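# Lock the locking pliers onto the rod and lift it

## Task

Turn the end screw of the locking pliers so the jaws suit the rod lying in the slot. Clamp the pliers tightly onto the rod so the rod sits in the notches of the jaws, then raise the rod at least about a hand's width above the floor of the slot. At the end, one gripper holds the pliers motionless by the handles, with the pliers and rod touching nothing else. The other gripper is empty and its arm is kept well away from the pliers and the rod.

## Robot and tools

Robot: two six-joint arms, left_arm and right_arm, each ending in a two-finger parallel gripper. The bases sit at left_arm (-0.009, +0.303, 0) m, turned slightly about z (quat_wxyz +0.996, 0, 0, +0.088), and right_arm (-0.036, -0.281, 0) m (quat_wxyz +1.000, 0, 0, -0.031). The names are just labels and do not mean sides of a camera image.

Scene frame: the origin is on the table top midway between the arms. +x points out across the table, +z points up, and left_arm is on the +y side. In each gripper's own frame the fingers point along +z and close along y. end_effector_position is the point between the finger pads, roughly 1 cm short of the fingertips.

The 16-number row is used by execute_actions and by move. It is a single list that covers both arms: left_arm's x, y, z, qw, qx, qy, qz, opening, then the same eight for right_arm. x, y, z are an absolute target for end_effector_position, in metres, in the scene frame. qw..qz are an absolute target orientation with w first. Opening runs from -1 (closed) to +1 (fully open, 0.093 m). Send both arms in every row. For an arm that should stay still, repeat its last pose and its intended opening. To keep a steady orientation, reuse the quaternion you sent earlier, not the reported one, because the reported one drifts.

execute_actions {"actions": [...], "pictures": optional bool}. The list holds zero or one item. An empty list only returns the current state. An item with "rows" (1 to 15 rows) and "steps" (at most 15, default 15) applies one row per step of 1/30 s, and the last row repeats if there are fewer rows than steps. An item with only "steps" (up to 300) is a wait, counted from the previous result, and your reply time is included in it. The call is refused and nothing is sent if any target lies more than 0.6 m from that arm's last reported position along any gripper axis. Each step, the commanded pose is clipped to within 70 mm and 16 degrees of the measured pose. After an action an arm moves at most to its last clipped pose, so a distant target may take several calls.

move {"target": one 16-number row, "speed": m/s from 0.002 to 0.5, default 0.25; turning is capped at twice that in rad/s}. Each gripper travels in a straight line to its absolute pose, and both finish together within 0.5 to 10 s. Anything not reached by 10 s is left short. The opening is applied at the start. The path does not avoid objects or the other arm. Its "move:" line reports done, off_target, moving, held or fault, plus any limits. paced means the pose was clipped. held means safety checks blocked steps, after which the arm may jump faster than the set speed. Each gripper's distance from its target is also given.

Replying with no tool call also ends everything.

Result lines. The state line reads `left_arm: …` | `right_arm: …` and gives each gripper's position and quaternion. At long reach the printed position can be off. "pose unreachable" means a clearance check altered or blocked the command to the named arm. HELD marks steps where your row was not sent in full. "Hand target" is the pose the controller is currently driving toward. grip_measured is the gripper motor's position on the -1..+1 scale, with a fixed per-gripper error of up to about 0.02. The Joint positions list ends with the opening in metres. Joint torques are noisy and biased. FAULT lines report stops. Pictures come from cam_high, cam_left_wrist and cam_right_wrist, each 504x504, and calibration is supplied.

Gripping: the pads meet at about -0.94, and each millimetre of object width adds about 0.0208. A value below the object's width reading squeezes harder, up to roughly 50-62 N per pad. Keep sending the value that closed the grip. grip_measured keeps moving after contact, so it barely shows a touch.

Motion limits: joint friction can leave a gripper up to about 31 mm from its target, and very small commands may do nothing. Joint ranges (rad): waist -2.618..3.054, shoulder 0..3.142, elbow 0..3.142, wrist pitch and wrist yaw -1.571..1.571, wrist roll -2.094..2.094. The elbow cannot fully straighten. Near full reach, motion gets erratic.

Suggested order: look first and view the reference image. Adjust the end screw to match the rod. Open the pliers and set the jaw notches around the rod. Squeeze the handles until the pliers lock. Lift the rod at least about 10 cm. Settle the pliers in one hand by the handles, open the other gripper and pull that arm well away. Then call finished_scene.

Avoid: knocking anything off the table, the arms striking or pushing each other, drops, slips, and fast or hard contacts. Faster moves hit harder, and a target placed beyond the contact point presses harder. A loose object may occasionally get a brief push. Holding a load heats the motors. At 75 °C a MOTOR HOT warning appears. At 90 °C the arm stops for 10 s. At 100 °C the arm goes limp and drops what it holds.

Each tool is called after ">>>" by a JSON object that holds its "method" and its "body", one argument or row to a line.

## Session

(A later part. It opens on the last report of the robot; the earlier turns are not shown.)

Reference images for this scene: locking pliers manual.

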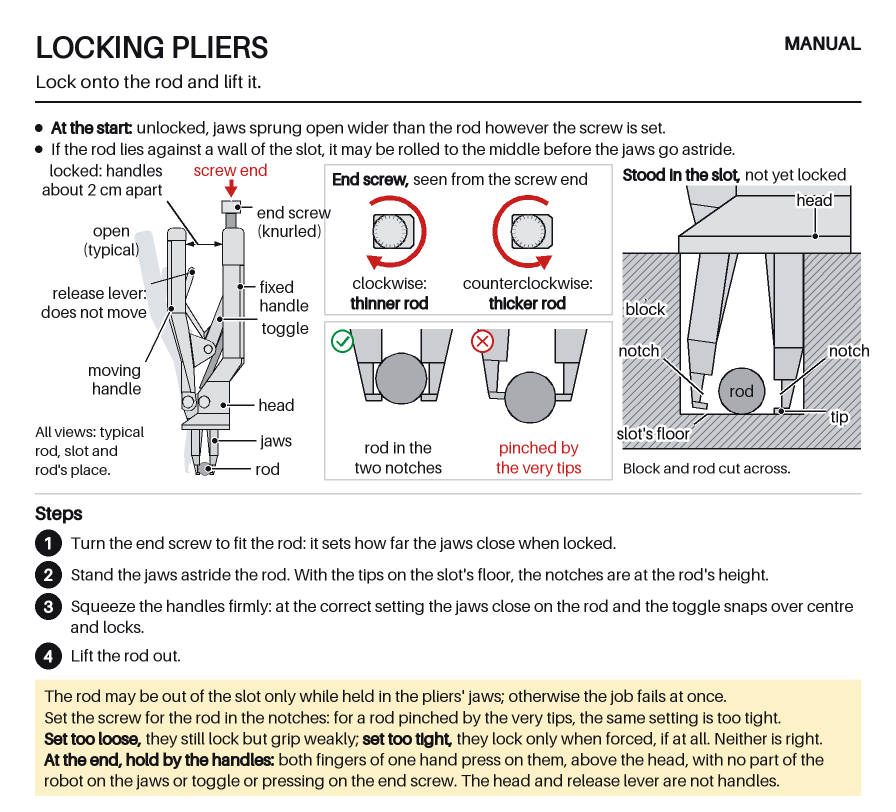

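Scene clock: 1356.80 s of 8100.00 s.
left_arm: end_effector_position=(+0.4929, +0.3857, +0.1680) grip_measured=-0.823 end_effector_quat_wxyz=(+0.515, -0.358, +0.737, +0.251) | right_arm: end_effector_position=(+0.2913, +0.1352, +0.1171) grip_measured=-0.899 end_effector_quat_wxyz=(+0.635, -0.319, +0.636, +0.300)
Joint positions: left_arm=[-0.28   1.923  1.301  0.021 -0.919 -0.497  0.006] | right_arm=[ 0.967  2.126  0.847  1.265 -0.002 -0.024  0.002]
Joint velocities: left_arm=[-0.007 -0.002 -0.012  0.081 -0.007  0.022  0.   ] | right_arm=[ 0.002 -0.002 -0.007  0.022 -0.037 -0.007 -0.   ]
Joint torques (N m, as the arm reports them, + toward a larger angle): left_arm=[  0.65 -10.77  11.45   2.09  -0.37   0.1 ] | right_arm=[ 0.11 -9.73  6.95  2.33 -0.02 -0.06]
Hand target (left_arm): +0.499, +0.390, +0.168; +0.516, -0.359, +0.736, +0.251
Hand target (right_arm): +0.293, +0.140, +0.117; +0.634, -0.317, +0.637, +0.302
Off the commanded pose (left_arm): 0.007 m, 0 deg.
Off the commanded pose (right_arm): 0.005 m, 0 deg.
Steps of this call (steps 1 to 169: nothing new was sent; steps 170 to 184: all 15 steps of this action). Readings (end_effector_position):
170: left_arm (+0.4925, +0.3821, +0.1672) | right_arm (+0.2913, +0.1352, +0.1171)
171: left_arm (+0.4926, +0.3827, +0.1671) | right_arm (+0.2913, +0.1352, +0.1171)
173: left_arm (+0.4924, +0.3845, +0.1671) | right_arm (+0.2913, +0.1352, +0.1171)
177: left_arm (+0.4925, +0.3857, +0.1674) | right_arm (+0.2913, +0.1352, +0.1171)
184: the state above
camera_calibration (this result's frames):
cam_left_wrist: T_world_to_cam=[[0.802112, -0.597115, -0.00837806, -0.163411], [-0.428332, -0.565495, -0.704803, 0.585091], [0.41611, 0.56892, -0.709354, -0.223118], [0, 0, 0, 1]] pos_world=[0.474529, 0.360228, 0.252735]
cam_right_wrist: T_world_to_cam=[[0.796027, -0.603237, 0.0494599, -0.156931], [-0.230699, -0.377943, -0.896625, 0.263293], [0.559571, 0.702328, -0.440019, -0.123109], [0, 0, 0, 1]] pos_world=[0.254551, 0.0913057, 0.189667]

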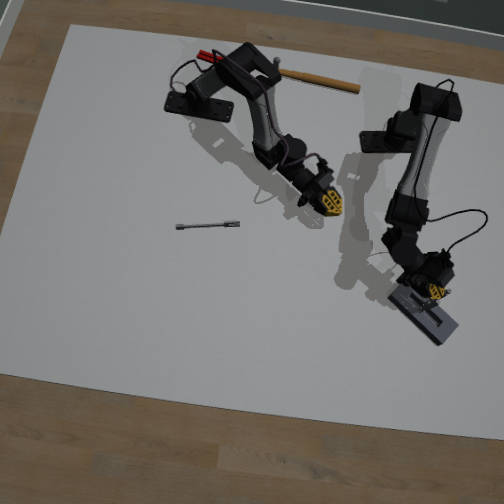

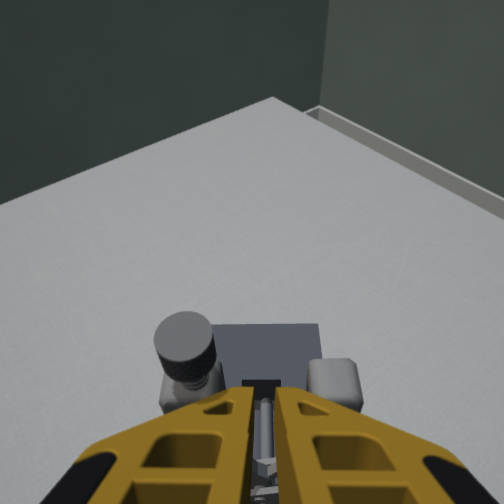

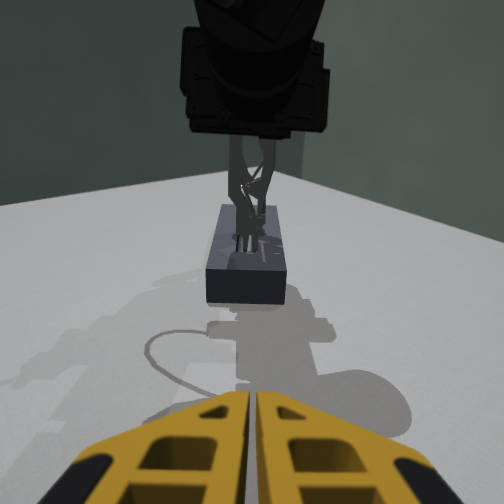

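>>> {"method": "execute_actions", "body": {
  "actions": [
    {"rows":[[0.499,0.390,0.168,0.516,-0.359,0.736,0.251,-0.81,0.293,0.14,0.117,0.634,-0.317,0.637,0.302,-0.9],[0.499,0.390,0.168,0.516,-0.359,0.736,0.251,-0.80,0.293,0.14,0.117,0.634,-0.317,0.637,0.302,-0.9],[0.499,0.390,0.168,0.516,-0.359,0.736,0.251,-0.79,0.293,0.14,0.117,0.634,-0.317,0.637,0.302,-0.9],[0.499,0.390,0.168,0.516,-0.359,0.736,0.251,-0.78,0.293,0.14,0.117,0.634,-0.317,0.637,0.302,-0.9],[0.499,0.390,0.168,0.516,-0.359,0.736,0.251,-0.77,0.293,0.14,0.117,0.634,-0.317,0.637,0.302,-0.9],[0.499,0.390,0.168,0.516,-0.359,0.736,0.251,-0.76,0.293,0.14,0.117,0.634,-0.317,0.637,0.302,-0.9],[0.499,0.390,0.168,0.516,-0.359,0.736,0.251,-0.75,0.293,0.14,0.117,0.634,-0.317,0.637,0.302,-0.9],[0.499,0.390,0.168,0.516,-0.359,0.736,0.251,-0.74,0.293,0.14,0.117,0.634,-0.317,0.637,0.302,-0.9],[0.499,0.390,0.168,0.516,-0.359,0.736,0.251,-0.72,0.293,0.14,0.117,0.634,-0.317,0.637,0.302,-0.9]],"steps":15}
  ]
}}

Scene clock: 1364.10 s of 8100.00 s.
left_arm: end_effector_position=(+0.4935, +0.3856, +0.1688) grip_measured=-0.723 end_effector_quat_wxyz=(+0.517, -0.358, +0.736, +0.250) | right_arm: end_effector_position=(+0.2913, +0.1352, +0.1171) grip_measured=-0.899 end_effector_quat_wxyz=(+0.635, -0.319, +0.636, +0.300)
Joint positions: left_arm=[-0.28   1.923  1.301  0.027 -0.919 -0.496  0.011] | right_arm=[ 0.967  2.126  0.847  1.265 -0.002 -0.024  0.002]
Joint velocities: left_arm=[ 0.007 -0.002 -0.002 -0.022  0.037  0.022 -0.   ] | right_arm=[-0.017 -0.002 -0.022 -0.037 -0.081 -0.051  0.   ]
Joint torques (N m, as the arm reports them, + toward a larger angle): left_arm=[  0.66 -10.85  11.54   2.02  -0.34   0.12] | right_arm=[ 0.12 -9.77  6.95  2.35 -0.03 -0.06]
Hand target (left_arm): +0.499, +0.390, +0.168; +0.516, -0.359, +0.736, +0.251
Hand target (right_arm): +0.293, +0.140, +0.117; +0.634, -0.317, +0.637, +0.302
Off the commanded pose (left_arm): 0.007 m, 0 deg.
Off the commanded pose (right_arm): 0.005 m, 0 deg.
Steps of this call (steps 1 to 204: nothing new was sent; steps 205 to 219: all 15 steps of this action). Readings (end_effector_position):
205: left_arm (+0.4930, +0.3857, +0.1680) | right_arm (+0.2913, +0.1352, +0.1171)
206: left_arm (+0.4930, +0.3857, +0.1681) | right_arm (+0.2913, +0.1352, +0.1171)
208: left_arm (+0.4931, +0.3857, +0.1683) | right_arm (+0.2913, +0.1352, +0.1171)
212: left_arm (+0.4933, +0.3857, +0.1686) | right_arm (+0.2913, +0.1352, +0.1171)
219: the state above
camera_calibration (this result's frames):
cam_left_wrist: T_world_to_cam=[[0.802067, -0.597221, -0.0038172, -0.164598], [-0.424587, -0.565702, -0.7069, 0.584472], [0.420016, 0.568602, -0.707303, -0.224879], [0, 0, 0, 1]] pos_world=[0.474631, 0.360203, 0.253477]
cam_right_wrist: T_world_to_cam=[[0.796027, -0.603237, 0.0494599, -0.156931], [-0.230699, -0.377943, -0.896625, 0.263293], [0.559571, 0.702328, -0.440019, -0.123109], [0, 0, 0, 1]] pos_world=[0.254551, 0.0913057, 0.189667]

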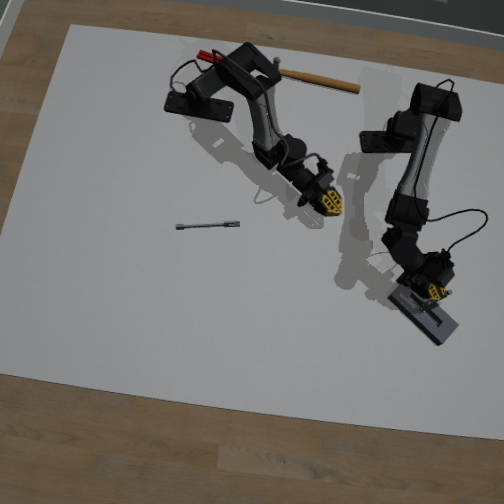

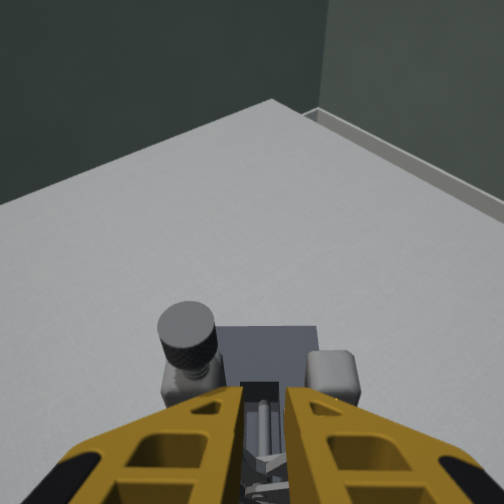

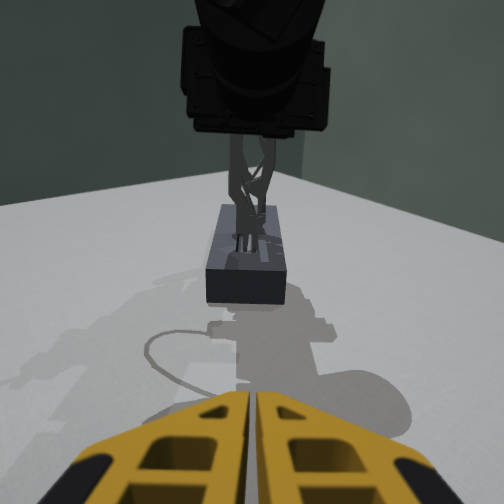

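>>> {"method": "move", "body": {
  "target": [0.485,0.372,0.175,0.516,-0.359,0.736,0.251,-1,0.293,0.14,0.117,0.634,-0.317,0.637,0.302,-0.9],
  "speed": 0.02
}}

>>> {"method": "move", "body": {
  "target": [0.488,0.381,0.205,0.270,-0.418,0.857,0.132,-1,0.293,0.14,0.117,0.634,-0.317,0.637,0.302,-0.9],
  "speed": 0.12
}}

Scene clock: 1370.03 s of 8100.00 s.
left_arm: end_effector_position=(+0.4879, +0.3749, +0.1715) grip_measured=-0.977 end_effector_quat_wxyz=(+0.515, -0.358, +0.737, +0.251) | right_arm: end_effector_position=(+0.2913, +0.1352, +0.1171) grip_measured=-0.899 end_effector_quat_wxyz=(+0.635, -0.319, +0.636, +0.300)
Joint positions: left_arm=[-0.309  1.907  1.301 -0.018 -0.943 -0.526  0.   ] | right_arm=[ 0.967  2.126  0.847  1.265 -0.002 -0.024  0.002]
Joint velocities: left_arm=[ 0.007  0.002  0.012 -0.007 -0.007 -0.022  0.   ] | right_arm=[-0.017 -0.007 -0.007  0.051 -0.051 -0.007  0.002]
Joint torques (N m, as the arm reports them, + toward a larger angle): left_arm=[ -0.94 -13.6    8.99   1.83  -0.51  -0.09] | right_arm=[ 0.14 -9.75  6.96  2.33 -0.01 -0.06]
Hand target (left_arm): +0.485, +0.372, +0.175; +0.516, -0.359, +0.736, +0.251
Hand target (right_arm): +0.293, +0.140, +0.117; +0.634, -0.317, +0.637, +0.302
Off the commanded pose (left_arm): 0.005 m, 0 deg.
Off the commanded pose (right_arm): 0.005 m, 0 deg.
move: done
camera_calibration (this result's frames):
cam_left_wrist: T_world_to_cam=[[0.803094, -0.595801, -0.00782037, -0.166919], [-0.427306, -0.56673, -0.704434, 0.57925], [0.41527, 0.569068, -0.709727, -0.21196], [0, 0, 0, 1]] pos_world=[0.469589, 0.349448, 0.256304]
cam_right_wrist: T_world_to_cam=[[0.796027, -0.603237, 0.0494599, -0.156931], [-0.230699, -0.377943, -0.896625, 0.263293], [0.559571, 0.702328, -0.440019, -0.123109], [0, 0, 0, 1]] pos_world=[0.254551, 0.0913057, 0.189667]

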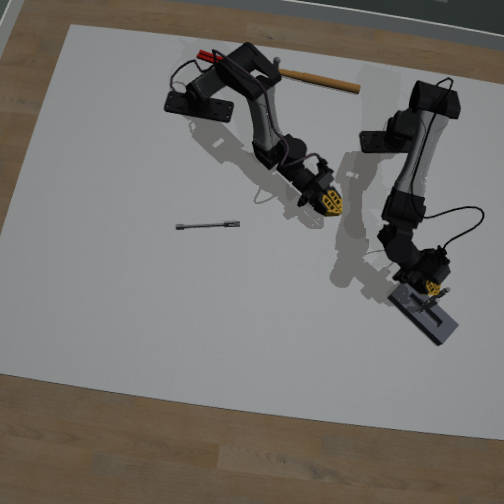

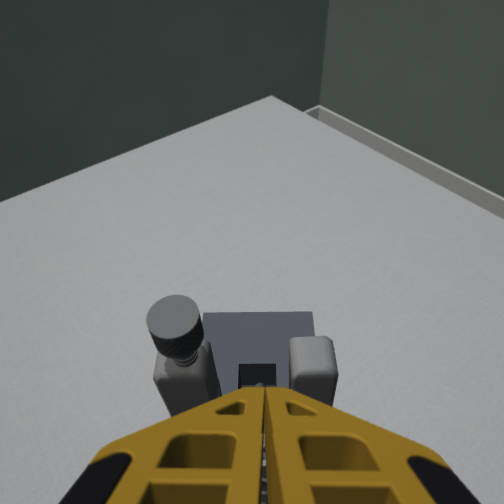

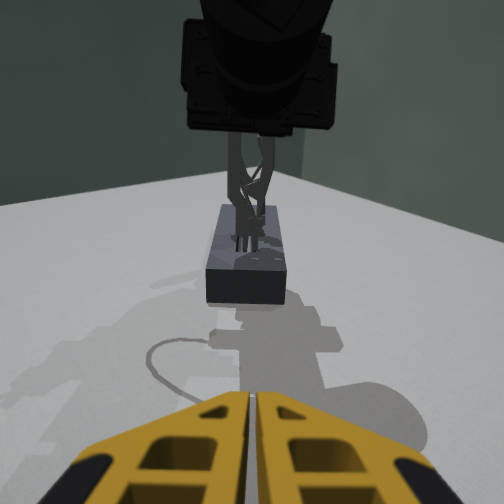

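Scene clock: 1373.20 s of 8100.00 s.
left_arm: end_effector_position=(+0.4866, +0.3782, +0.2059) grip_measured=-0.977 end_effector_quat_wxyz=(+0.277, -0.409, +0.859, +0.131) | right_arm: end_effector_position=(+0.2913, +0.1352, +0.1171) grip_measured=-0.899 end_effector_quat_wxyz=(+0.635, -0.319, +0.636, +0.300)
Joint positions: left_arm=[-0.18   2.138  2.196 -1.205 -0.47  -0.789  0.   ] | right_arm=[ 0.967  2.126  0.847  1.265 -0.002 -0.024  0.002]
Joint velocities: left_arm=[ 0.007  0.007 -0.007 -0.007  0.007 -0.066  0.   ] | right_arm=[ 0.032 -0.012 -0.002 -0.007  0.007 -0.066  0.   ]
Joint torques (N m, as the arm reports them, + toward a larger angle): left_arm=[  0.36 -12.44  11.17   1.21  -0.37  -0.07] | right_arm=[ 0.12 -9.72  6.93  2.33 -0.02 -0.07]
Hand target (left_arm): +0.488, +0.381, +0.204; +0.273, -0.416, +0.858, +0.131
Hand target (right_arm): +0.293, +0.140, +0.117; +0.634, -0.317, +0.637, +0.302
Off the commanded pose (left_arm): 0.003 m, 1 deg.
Off the commanded pose (right_arm): 0.005 m, 0 deg.
move: done
camera_calibration (this result's frames):
cam_left_wrist: T_world_to_cam=[[0.787387, -0.616139, -0.0198475, -0.145773], [-0.608785, -0.772119, -0.182245, 0.663169], [0.0969636, 0.15558, -0.983053, 0.178691], [0, 0, 0, 1]] pos_world=[0.50118, 0.394428, 0.293628]
cam_right_wrist: T_world_to_cam=[[0.796027, -0.603237, 0.0494599, -0.156931], [-0.230699, -0.377943, -0.896625, 0.263293], [0.559571, 0.702328, -0.440019, -0.123109], [0, 0, 0, 1]] pos_world=[0.254551, 0.0913057, 0.189667]

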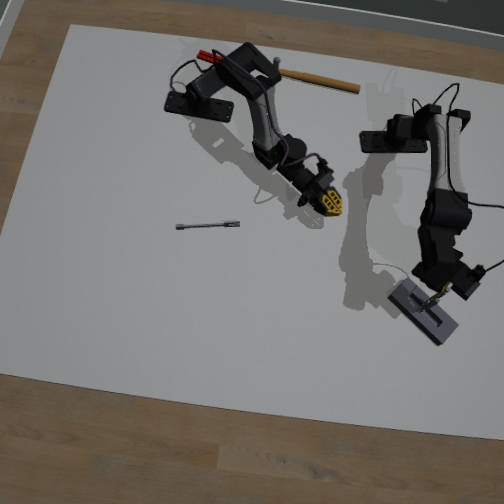

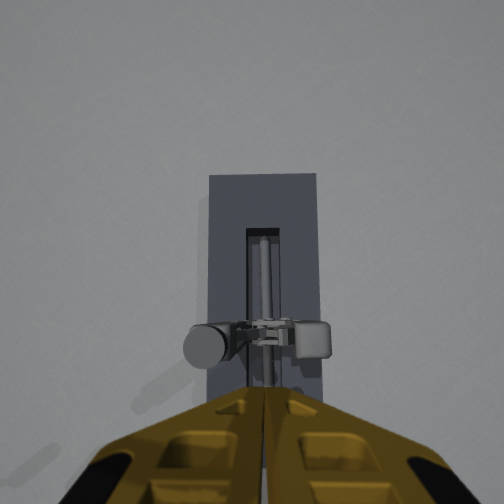

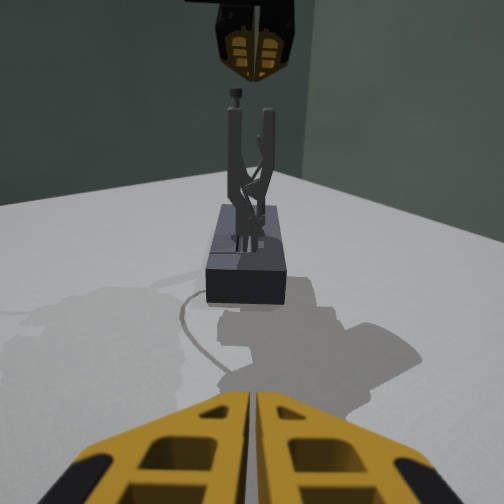

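>>> {"method": "move", "body": {
  "target": [0.494,0.389,0.186,0.270,-0.418,0.857,0.132,-1,0.293,0.14,0.117,0.634,-0.317,0.637,0.302,-0.9],
  "speed": 0.03
}}

>>> {"method": "zoom_image", "body": {
  "camera": "cam_right_wrist",
  "region": [180,40,340,200]
}}

Scene clock: 1377.47 s of 8100.00 s.
left_arm: end_effector_position=(+0.4945, +0.3853, +0.2035) grip_measured=-0.977 end_effector_quat_wxyz=(+0.286, -0.418, +0.853, +0.126) | right_arm: end_effector_position=(+0.2913, +0.1352, +0.1171) grip_measured=-0.899 end_effector_quat_wxyz=(+0.635, -0.319, +0.636, +0.300)
Joint positions: left_arm=[-0.164  2.15   2.196 -1.167 -0.465 -0.789  0.   ] | right_arm=[ 0.967  2.126  0.847  1.265 -0.002 -0.024  0.002]
Joint velocities: left_arm=[-0.007  0.007  0.007  0.081 -0.037 -0.007  0.   ] | right_arm=[ 0.002 -0.032 -0.002  0.037 -0.051  0.037 -0.001]
Joint torques (N m, as the arm reports them, + toward a larger angle): left_arm=[  0.41 -12.72   6.25   1.49  -0.37   0.1 ] | right_arm=[ 0.14 -9.71  6.91  2.34 -0.02 -0.07]
Hand target (left_arm): +0.494, +0.389, +0.186; +0.270, -0.418, +0.857, +0.132
Hand target (right_arm): +0.293, +0.140, +0.117; +0.634, -0.317, +0.637, +0.302
Off the commanded pose (left_arm): 0.018 m, 2 deg.
Off the commanded pose (right_arm): 0.005 m, 0 deg.
move: off_target (left_arm)
camera_calibration (this result's frames):
cam_left_wrist: T_world_to_cam=[[0.795901, -0.605411, 0.00440151, -0.160914], [-0.593188, -0.781245, -0.194382, 0.671366], [0.12112, 0.152098, -0.980916, 0.163345], [0, 0, 0, 1]] pos_world=[0.506534, 0.402237, 0.291437]
cam_right_wrist: T_world_to_cam=[[0.796027, -0.603237, 0.0494599, -0.156931], [-0.230699, -0.377943, -0.896625, 0.263293], [0.559571, 0.702328, -0.440019, -0.123109], [0, 0, 0, 1]] pos_world=[0.254551, 0.0913057, 0.189667]

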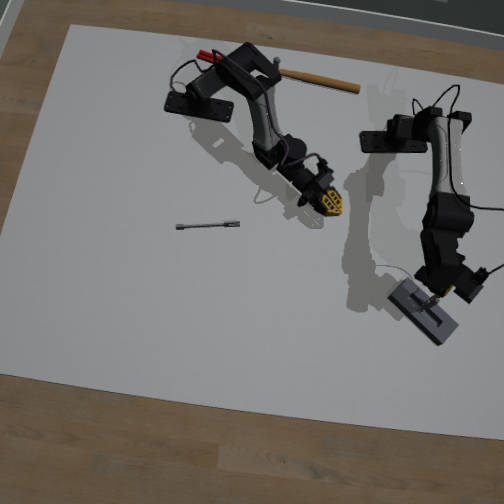

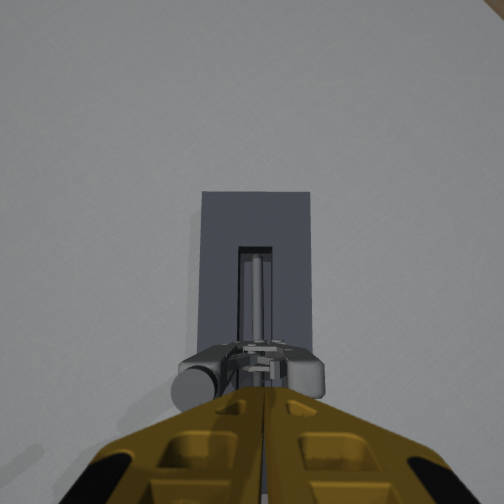

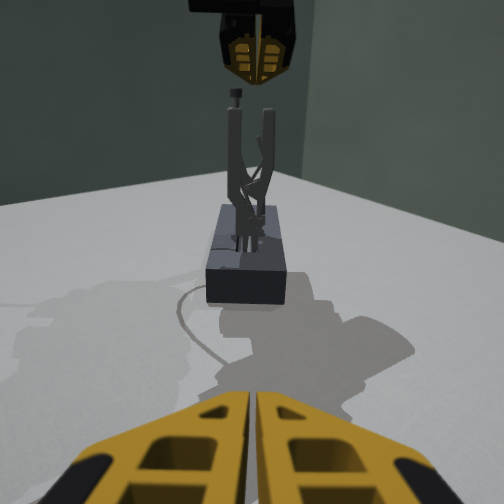

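Region (180, 40, 340, 200) of cam_right_wrist's 504x504 image, scaled by 3.150, with more detail than that image has.

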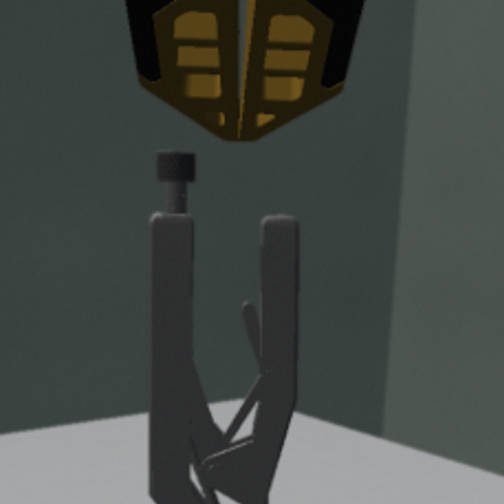

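>>> {"method": "move", "body": {
  "target": [0.487,0.356,0.19,0.516,-0.359,0.736,0.251,-0.5,0.293,0.14,0.117,0.634,-0.317,0.637,0.302,-0.9],
  "speed": 0.12
}}

>>> {"method": "move", "body": {
  "target": [0.490,0.362,0.156,0.516,-0.359,0.736,0.251,-0.5,0.293,0.14,0.117,0.634,-0.317,0.637,0.302,-0.9],
  "speed": 0.04
}}

Scene clock: 1389.73 s of 8100.00 s.
left_arm: end_effector_position=(+0.4915, +0.3575, +0.1906) grip_measured=-0.501 end_effector_quat_wxyz=(+0.512, -0.367, +0.736, +0.249) | right_arm: end_effector_position=(+0.2913, +0.1352, +0.1171) grip_measured=-0.899 end_effector_quat_wxyz=(+0.635, -0.319, +0.636, +0.300)
Joint positions: left_arm=[-0.35   1.916  1.414 -0.179 -0.979 -0.601  0.021] | right_arm=[ 0.967  2.126  0.847  1.265 -0.002 -0.024  0.002]
Joint velocities: left_arm=[-0.012  0.002  0.007  0.037 -0.007  0.037  0.001] | right_arm=[ 0.002  0.002  0.022  0.066  0.007  0.022 -0.   ]
Joint torques (N m, as the arm reports them, + toward a larger angle): left_arm=[ -0.82 -14.3    6.8    2.01  -0.57   0.15] | right_arm=[ 0.14 -9.78  6.94  2.35 -0.02 -0.06]
Hand target (left_arm): +0.487, +0.355, +0.191; +0.513, -0.361, +0.737, +0.252
Hand target (right_arm): +0.293, +0.140, +0.117; +0.634, -0.317, +0.637, +0.302
Off the commanded pose (left_arm): 0.005 m, 1 deg.
Off the commanded pose (right_arm): 0.005 m, 0 deg.
move: done
camera_calibration (this result's frames):
cam_left_wrist: T_world_to_cam=[[0.810542, -0.585681, 0.000879117, -0.188943], [-0.419108, -0.581064, -0.697648, 0.584164], [0.40911, 0.565104, -0.71644, -0.184244], [0, 0, 0, 1]] pos_world=[0.47335, 0.332894, 0.275706]
cam_right_wrist: T_world_to_cam=[[0.796027, -0.603237, 0.0494599, -0.156931], [-0.230699, -0.377943, -0.896625, 0.263293], [0.559571, 0.702328, -0.440019, -0.123109], [0, 0, 0, 1]] pos_world=[0.254551, 0.0913057, 0.189667]

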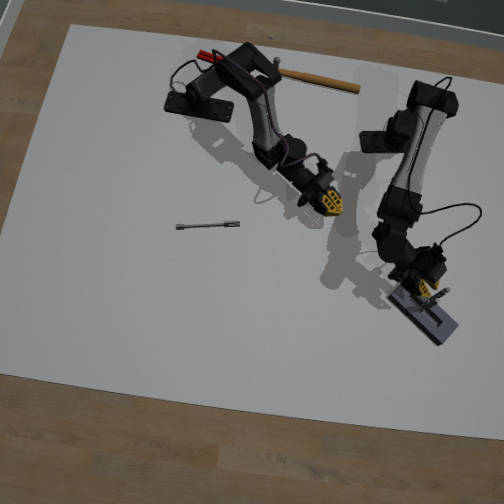

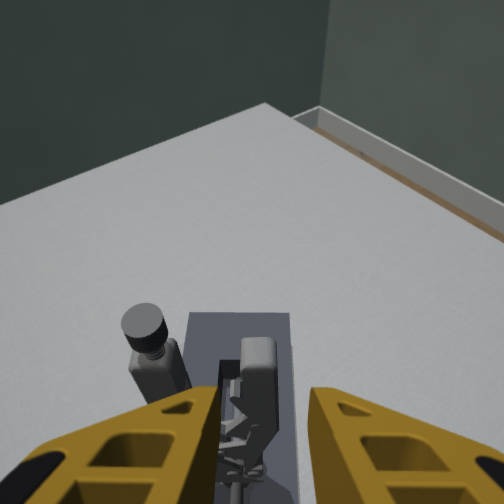

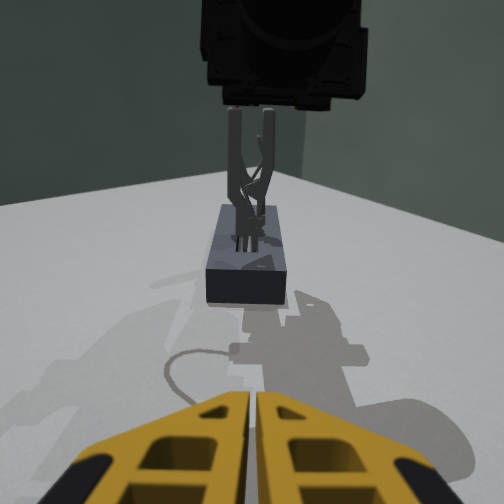

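Scene clock: 1390.97 s of 8100.00 s.
left_arm: end_effector_position=(+0.4931, +0.3568, +0.1723) grip_measured=-0.501 end_effector_quat_wxyz=(+0.528, -0.364, +0.728, +0.241) | right_arm: end_effector_position=(+0.2913, +0.1352, +0.1171) grip_measured=-0.899 end_effector_quat_wxyz=(+0.635, -0.319, +0.636, +0.300)
Joint positions: left_arm=[-0.35   1.928  1.321 -0.012 -0.974 -0.569  0.021] | right_arm=[ 0.967  2.126  0.847  1.265 -0.002 -0.024  0.002]
Joint velocities: left_arm=[-0.022  0.002 -0.002 -0.022 -0.051 -0.007 -0.   ] | right_arm=[-0.007 -0.002 -0.002  0.007 -0.066  0.007  0.001]
Joint torques (N m, as the arm reports them, + toward a larger angle): left_arm=[  0.46 -10.94   6.82   2.05  -0.4    0.14] | right_arm=[ 0.08 -9.7   6.94  2.34 -0.01 -0.07]
Hand target (left_arm): +0.490, +0.362, +0.156; +0.516, -0.359, +0.736, +0.251
Hand target (right_arm): +0.293, +0.140, +0.117; +0.634, -0.317, +0.637, +0.302
Off the commanded pose (left_arm): 0.017 m, 2 deg.
Off the commanded pose (right_arm): 0.005 m, 0 deg.
move: off_target (left_arm)
camera_calibration (this result's frames):
cam_left_wrist: T_world_to_cam=[[0.801413, -0.597453, 0.0280516, -0.186615], [-0.400991, -0.571499, -0.715958, 0.562414], [0.443782, 0.56253, -0.69758, -0.217069], [0, 0, 0, 1]] pos_world=[0.471411, 0.332033, 0.256477]
cam_right_wrist: T_world_to_cam=[[0.796027, -0.603237, 0.0494599, -0.156931], [-0.230699, -0.377943, -0.896625, 0.263293], [0.559571, 0.702328, -0.440019, -0.123109], [0, 0, 0, 1]] pos_world=[0.254551, 0.0913057, 0.189667]

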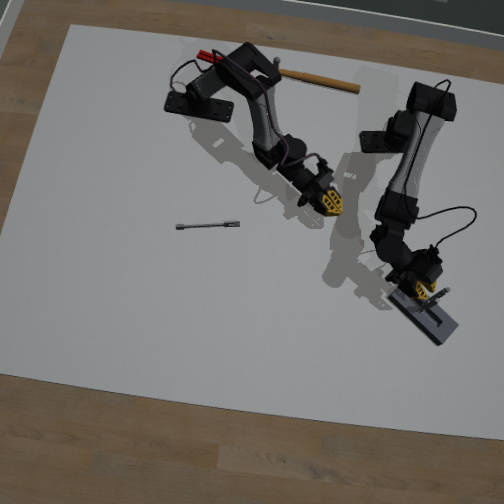

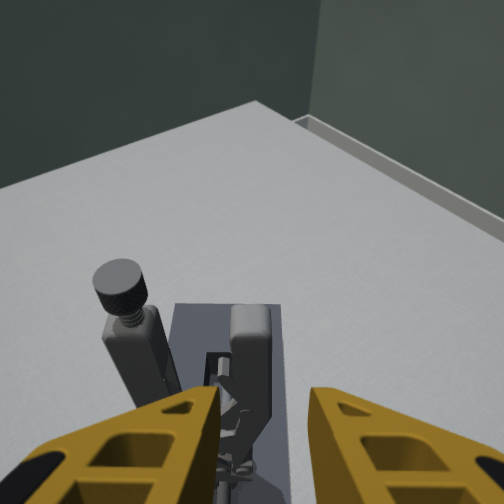

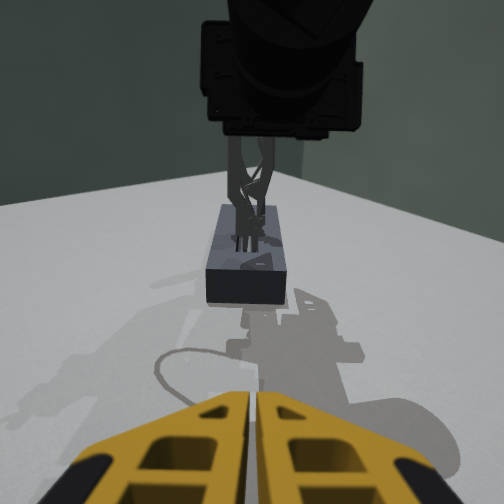

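>>> {"method": "move", "body": {
  "target": [0.505,0.373,0.168,0.516,-0.359,0.736,0.251,-0.5,0.293,0.14,0.117,0.634,-0.317,0.637,0.302,-0.9],
  "speed": 0.015
}}

Scene clock: 1394.53 s of 8100.00 s.
left_arm: end_effector_position=(+0.5003, +0.3700, +0.1702) grip_measured=-0.501 end_effector_quat_wxyz=(+0.521, -0.361, +0.733, +0.247) | right_arm: end_effector_position=(+0.2913, +0.1352, +0.1171) grip_measured=-0.899 end_effector_quat_wxyz=(+0.635, -0.319, +0.636, +0.300)
Joint positions: left_arm=[-0.316  1.952  1.348 -0.007 -0.949 -0.532  0.021] | right_arm=[ 0.967  2.126  0.847  1.265 -0.002 -0.024  0.002]
Joint velocities: left_arm=[ 0.007 -0.002 -0.017  0.022 -0.022  0.007  0.   ] | right_arm=[-0.022  0.012  0.007  0.007 -0.081  0.007  0.   ]
Joint torques (N m, as the arm reports them, + toward a larger angle): left_arm=[  0.27 -10.88  11.7    1.87  -0.42   0.14] | right_arm=[ 0.08 -9.77  6.98  2.35 -0.02 -0.06]
Hand target (left_arm): +0.505, +0.373, +0.168; +0.517, -0.359, +0.736, +0.251
Hand target (right_arm): +0.293, +0.140, +0.117; +0.634, -0.317, +0.637, +0.302
Off the commanded pose (left_arm): 0.006 m, 1 deg.
Off the commanded pose (right_arm): 0.005 m, 0 deg.
move: done
camera_calibration (this result's frames):
cam_left_wrist: T_world_to_cam=[[0.802673, -0.596375, 0.00722485, -0.181845], [-0.415286, -0.567554, -0.71093, 0.576196], [0.428081, 0.567644, -0.703226, -0.222285], [0, 0, 0, 1]] pos_world=[0.480405, 0.344753, 0.254632]
cam_right_wrist: T_world_to_cam=[[0.796027, -0.603237, 0.0494599, -0.156931], [-0.230699, -0.377943, -0.896625, 0.263293], [0.559571, 0.702328, -0.440019, -0.123109], [0, 0, 0, 1]] pos_world=[0.254551, 0.0913057, 0.189667]

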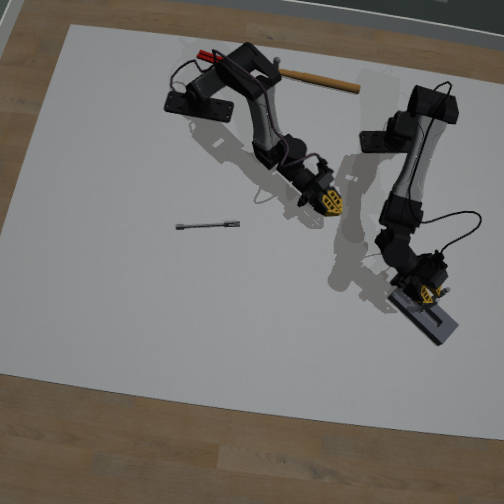

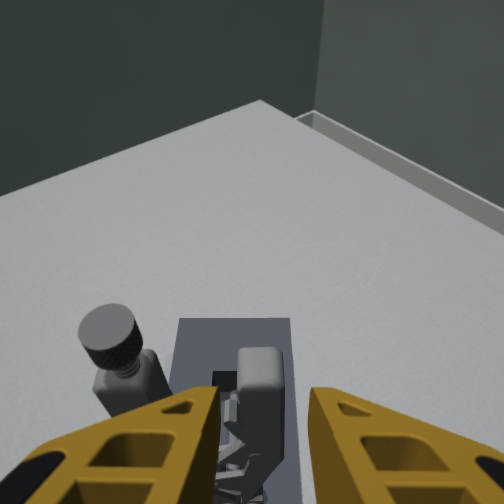

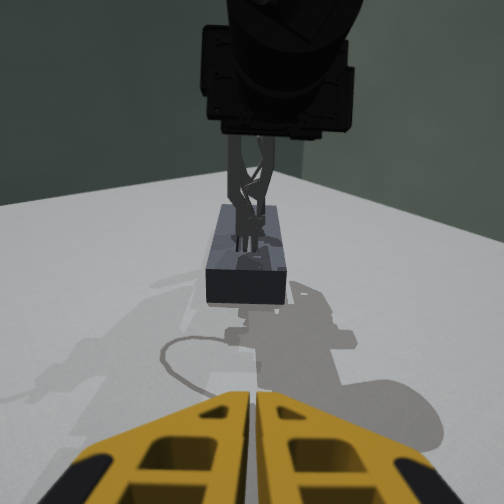

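>>> {"method": "move", "body": {
  "target": [0.512,0.380,0.166,0.516,-0.359,0.736,0.251,-0.5,0.293,0.14,0.117,0.634,-0.317,0.637,0.302,-0.9],
  "speed": 0.012
}}

>>> {"method": "move", "body": {
  "target": [0.536,0.358,0.164,0.516,-0.359,0.736,0.251,-0.5,0.293,0.14,0.117,0.634,-0.317,0.637,0.302,-0.9],
  "speed": 0.012
}}

Scene clock: 1399.23 s of 8100.00 s.
left_arm: end_effector_position=(+0.5060, +0.3768, +0.1673) grip_measured=-0.501 end_effector_quat_wxyz=(+0.517, -0.359, +0.736, +0.250) | right_arm: end_effector_position=(+0.2913, +0.1352, +0.1171) grip_measured=-0.899 end_effector_quat_wxyz=(+0.635, -0.319, +0.636, +0.300)
Joint positions: left_arm=[-0.298  1.973  1.371 -0.007 -0.934 -0.515  0.021] | right_arm=[ 0.967  2.126  0.847  1.265 -0.002 -0.024  0.002]
Joint velocities: left_arm=[-0.007 -0.017 -0.012 -0.007 -0.007  0.022  0.   ] | right_arm=[ 0.002 -0.002  0.007 -0.095 -0.007 -0.022 -0.001]
Joint torques (N m, as the arm reports them, + toward a larger angle): left_arm=[  0.28 -11.09  11.62   2.03  -0.33   0.12] | right_arm=[ 0.13 -9.72  6.94  2.34 -0.02 -0.06]
Hand target (left_arm): +0.512, +0.380, +0.166; +0.516, -0.359, +0.736, +0.251
Hand target (right_arm): +0.293, +0.140, +0.117; +0.634, -0.317, +0.637, +0.302
Off the commanded pose (left_arm): 0.007 m, 0 deg.
Off the commanded pose (right_arm): 0.005 m, 0 deg.
move: done
camera_calibration (this result's frames):
cam_left_wrist: T_world_to_cam=[[0.802478, -0.59667, -0.00367228, -0.180387], [-0.424482, -0.566551, -0.706283, 0.583868], [0.419337, 0.568335, -0.70792, -0.225628], [0, 0, 0, 1]] pos_world=[0.487212, 0.351391, 0.251987]
cam_right_wrist: T_world_to_cam=[[0.796027, -0.603237, 0.0494599, -0.156931], [-0.230699, -0.377943, -0.896625, 0.263293], [0.559571, 0.702328, -0.440019, -0.123109], [0, 0, 0, 1]] pos_world=[0.254551, 0.0913057, 0.189667]

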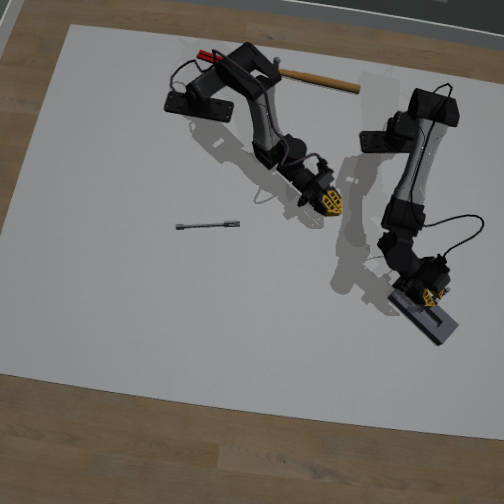

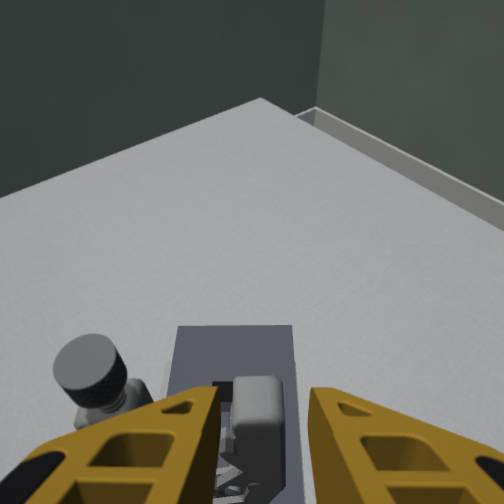

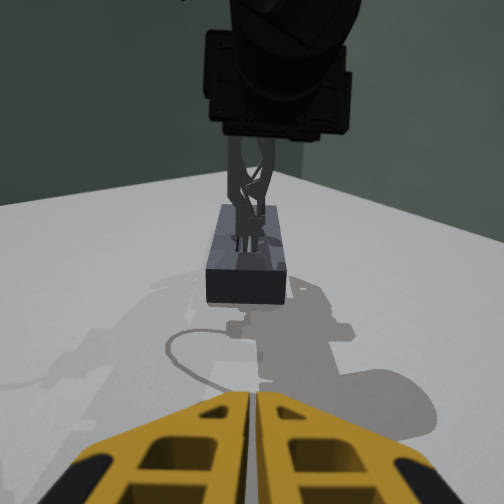

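Scene clock: 1402.40 s of 8100.00 s.
left_arm: end_effector_position=(+0.5315, +0.3640, +0.1667) grip_measured=-0.501 end_effector_quat_wxyz=(+0.516, -0.360, +0.735, +0.252) | right_arm: end_effector_position=(+0.2913, +0.1352, +0.1171) grip_measured=-0.899 end_effector_quat_wxyz=(+0.635, -0.319, +0.636, +0.300)
Joint positions: left_arm=[-0.321  2.076  1.526 -0.081 -0.959 -0.54   0.021] | right_arm=[ 0.967  2.126  0.847  1.265 -0.002 -0.024  0.002]
Joint velocities: left_arm=[-0.007  0.002 -0.002 -0.081 -0.022 -0.007  0.   ] | right_arm=[ 0.002  0.002  0.007 -0.037 -0.11  -0.066  0.   ]
Joint torques (N m, as the arm reports them, + toward a larger angle): left_arm=[ -0.97 -12.25  11.81   1.8   -0.45  -0.1 ] | right_arm=[ 0.12 -9.7   6.93  2.34 -0.02 -0.07]
Hand target (left_arm): +0.536, +0.358, +0.164; +0.516, -0.359, +0.736, +0.251
Hand target (right_arm): +0.293, +0.140, +0.117; +0.634, -0.317, +0.637, +0.302
Off the commanded pose (left_arm): 0.008 m, 0 deg.
Off the commanded pose (right_arm): 0.005 m, 0 deg.
move: done
camera_calibration (this result's frames):
cam_left_wrist: T_world_to_cam=[[0.806024, -0.591856, -0.00564433, -0.211773], [-0.421589, -0.567398, -0.707334, 0.585899], [0.415438, 0.572508, -0.706857, -0.229099], [0, 0, 0, 1]] pos_world=[0.512879, 0.33826, 0.25129]
cam_right_wrist: T_world_to_cam=[[0.796027, -0.603237, 0.0494599, -0.156931], [-0.230699, -0.377943, -0.896625, 0.263293], [0.559571, 0.702328, -0.440019, -0.123109], [0, 0, 0, 1]] pos_world=[0.254551, 0.0913057, 0.189667]

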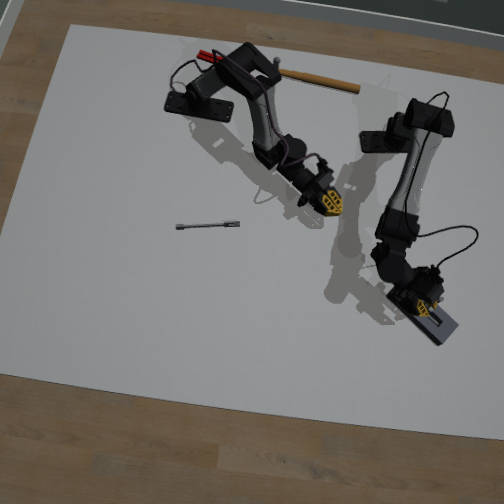

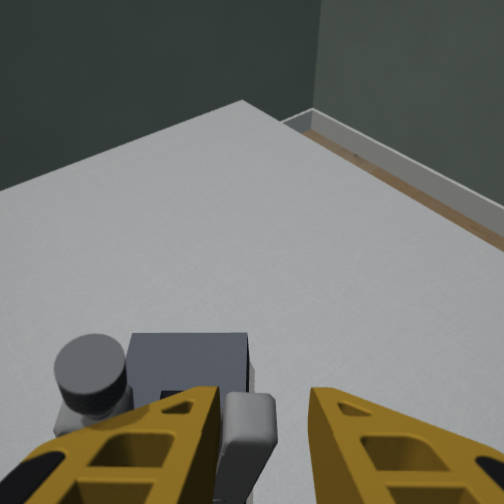

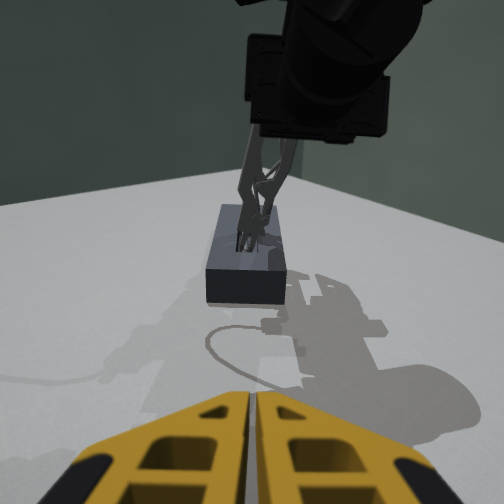

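>>> {"method": "zoom_image", "body": {
  "camera": "cam_right_wrist",
  "region": [190,130,330,270]
}}

Region (190, 130, 330, 270) of cam_right_wrist's 504x504 image, scaled by 3.600, with more detail than that image has.

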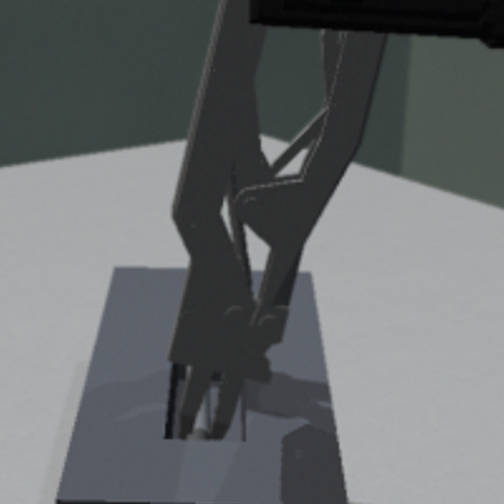

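>>> {"method": "move", "body": {
  "target": [0.506,0.376,0.167,0.516,-0.359,0.736,0.251,-0.2,0.293,0.14,0.117,0.634,-0.317,0.637,0.302,-0.9],
  "speed": 0.012
}}

Scene clock: 1428.00 s of 8100.00 s.
left_arm: end_effector_position=(+0.5111, +0.3708, +0.1695) grip_measured=-0.201 end_effector_quat_wxyz=(+0.519, -0.360, +0.734, +0.248) | right_arm: end_effector_position=(+0.2913, +0.1352, +0.1171) grip_measured=-0.899 end_effector_quat_wxyz=(+0.635, -0.319, +0.636, +0.300)
Joint positions: left_arm=[-0.311  1.991  1.404 -0.026 -0.944 -0.528  0.036] | right_arm=[ 0.967  2.126  0.847  1.265 -0.002 -0.024  0.002]
Joint velocities: left_arm=[ 0.007 -0.002 -0.027  0.051  0.022 -0.11  -0.001] | right_arm=[-0.027  0.007 -0.012 -0.007  0.022 -0.051 -0.002]
Joint torques (N m, as the arm reports them, + toward a larger angle): left_arm=[  0.44 -14.54   6.56   2.06  -0.39   0.14] | right_arm=[ 0.08 -9.77  6.95  2.34 -0.01 -0.06]
Hand target (left_arm): +0.506, +0.376, +0.167; +0.516, -0.359, +0.736, +0.251
Hand target (right_arm): +0.293, +0.140, +0.117; +0.634, -0.317, +0.637, +0.302
Off the commanded pose (left_arm): 0.008 m, 1 deg.
Off the commanded pose (right_arm): 0.005 m, 0 deg.
move: done
camera_calibration (this result's frames):
cam_left_wrist: T_world_to_cam=[[0.802702, -0.596373, 0.00299736, -0.189429], [-0.41917, -0.567752, -0.708487, 0.582256], [0.424224, 0.567448, -0.705717, -0.225357], [0, 0, 0, 1]] pos_world=[0.491722, 0.345485, 0.254051]
cam_right_wrist: T_world_to_cam=[[0.796027, -0.603237, 0.0494599, -0.156931], [-0.230699, -0.377943, -0.896625, 0.263293], [0.559571, 0.702328, -0.440019, -0.123109], [0, 0, 0, 1]] pos_world=[0.254551, 0.0913057, 0.189667]

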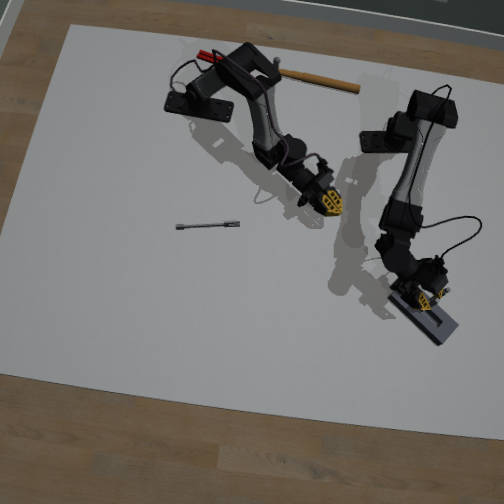

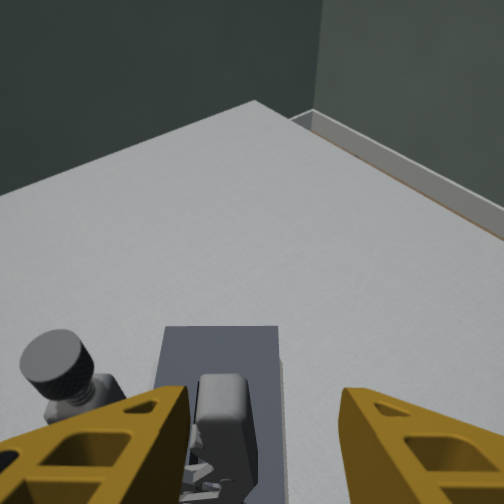

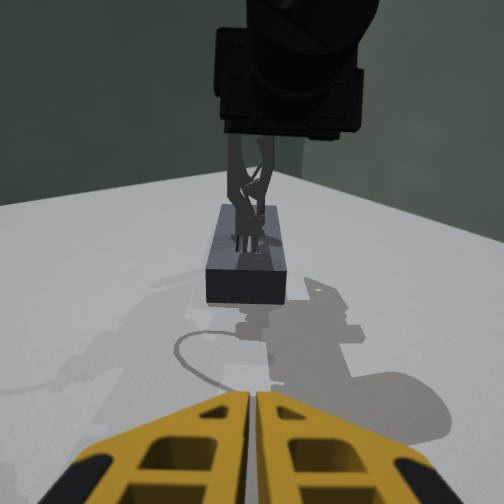

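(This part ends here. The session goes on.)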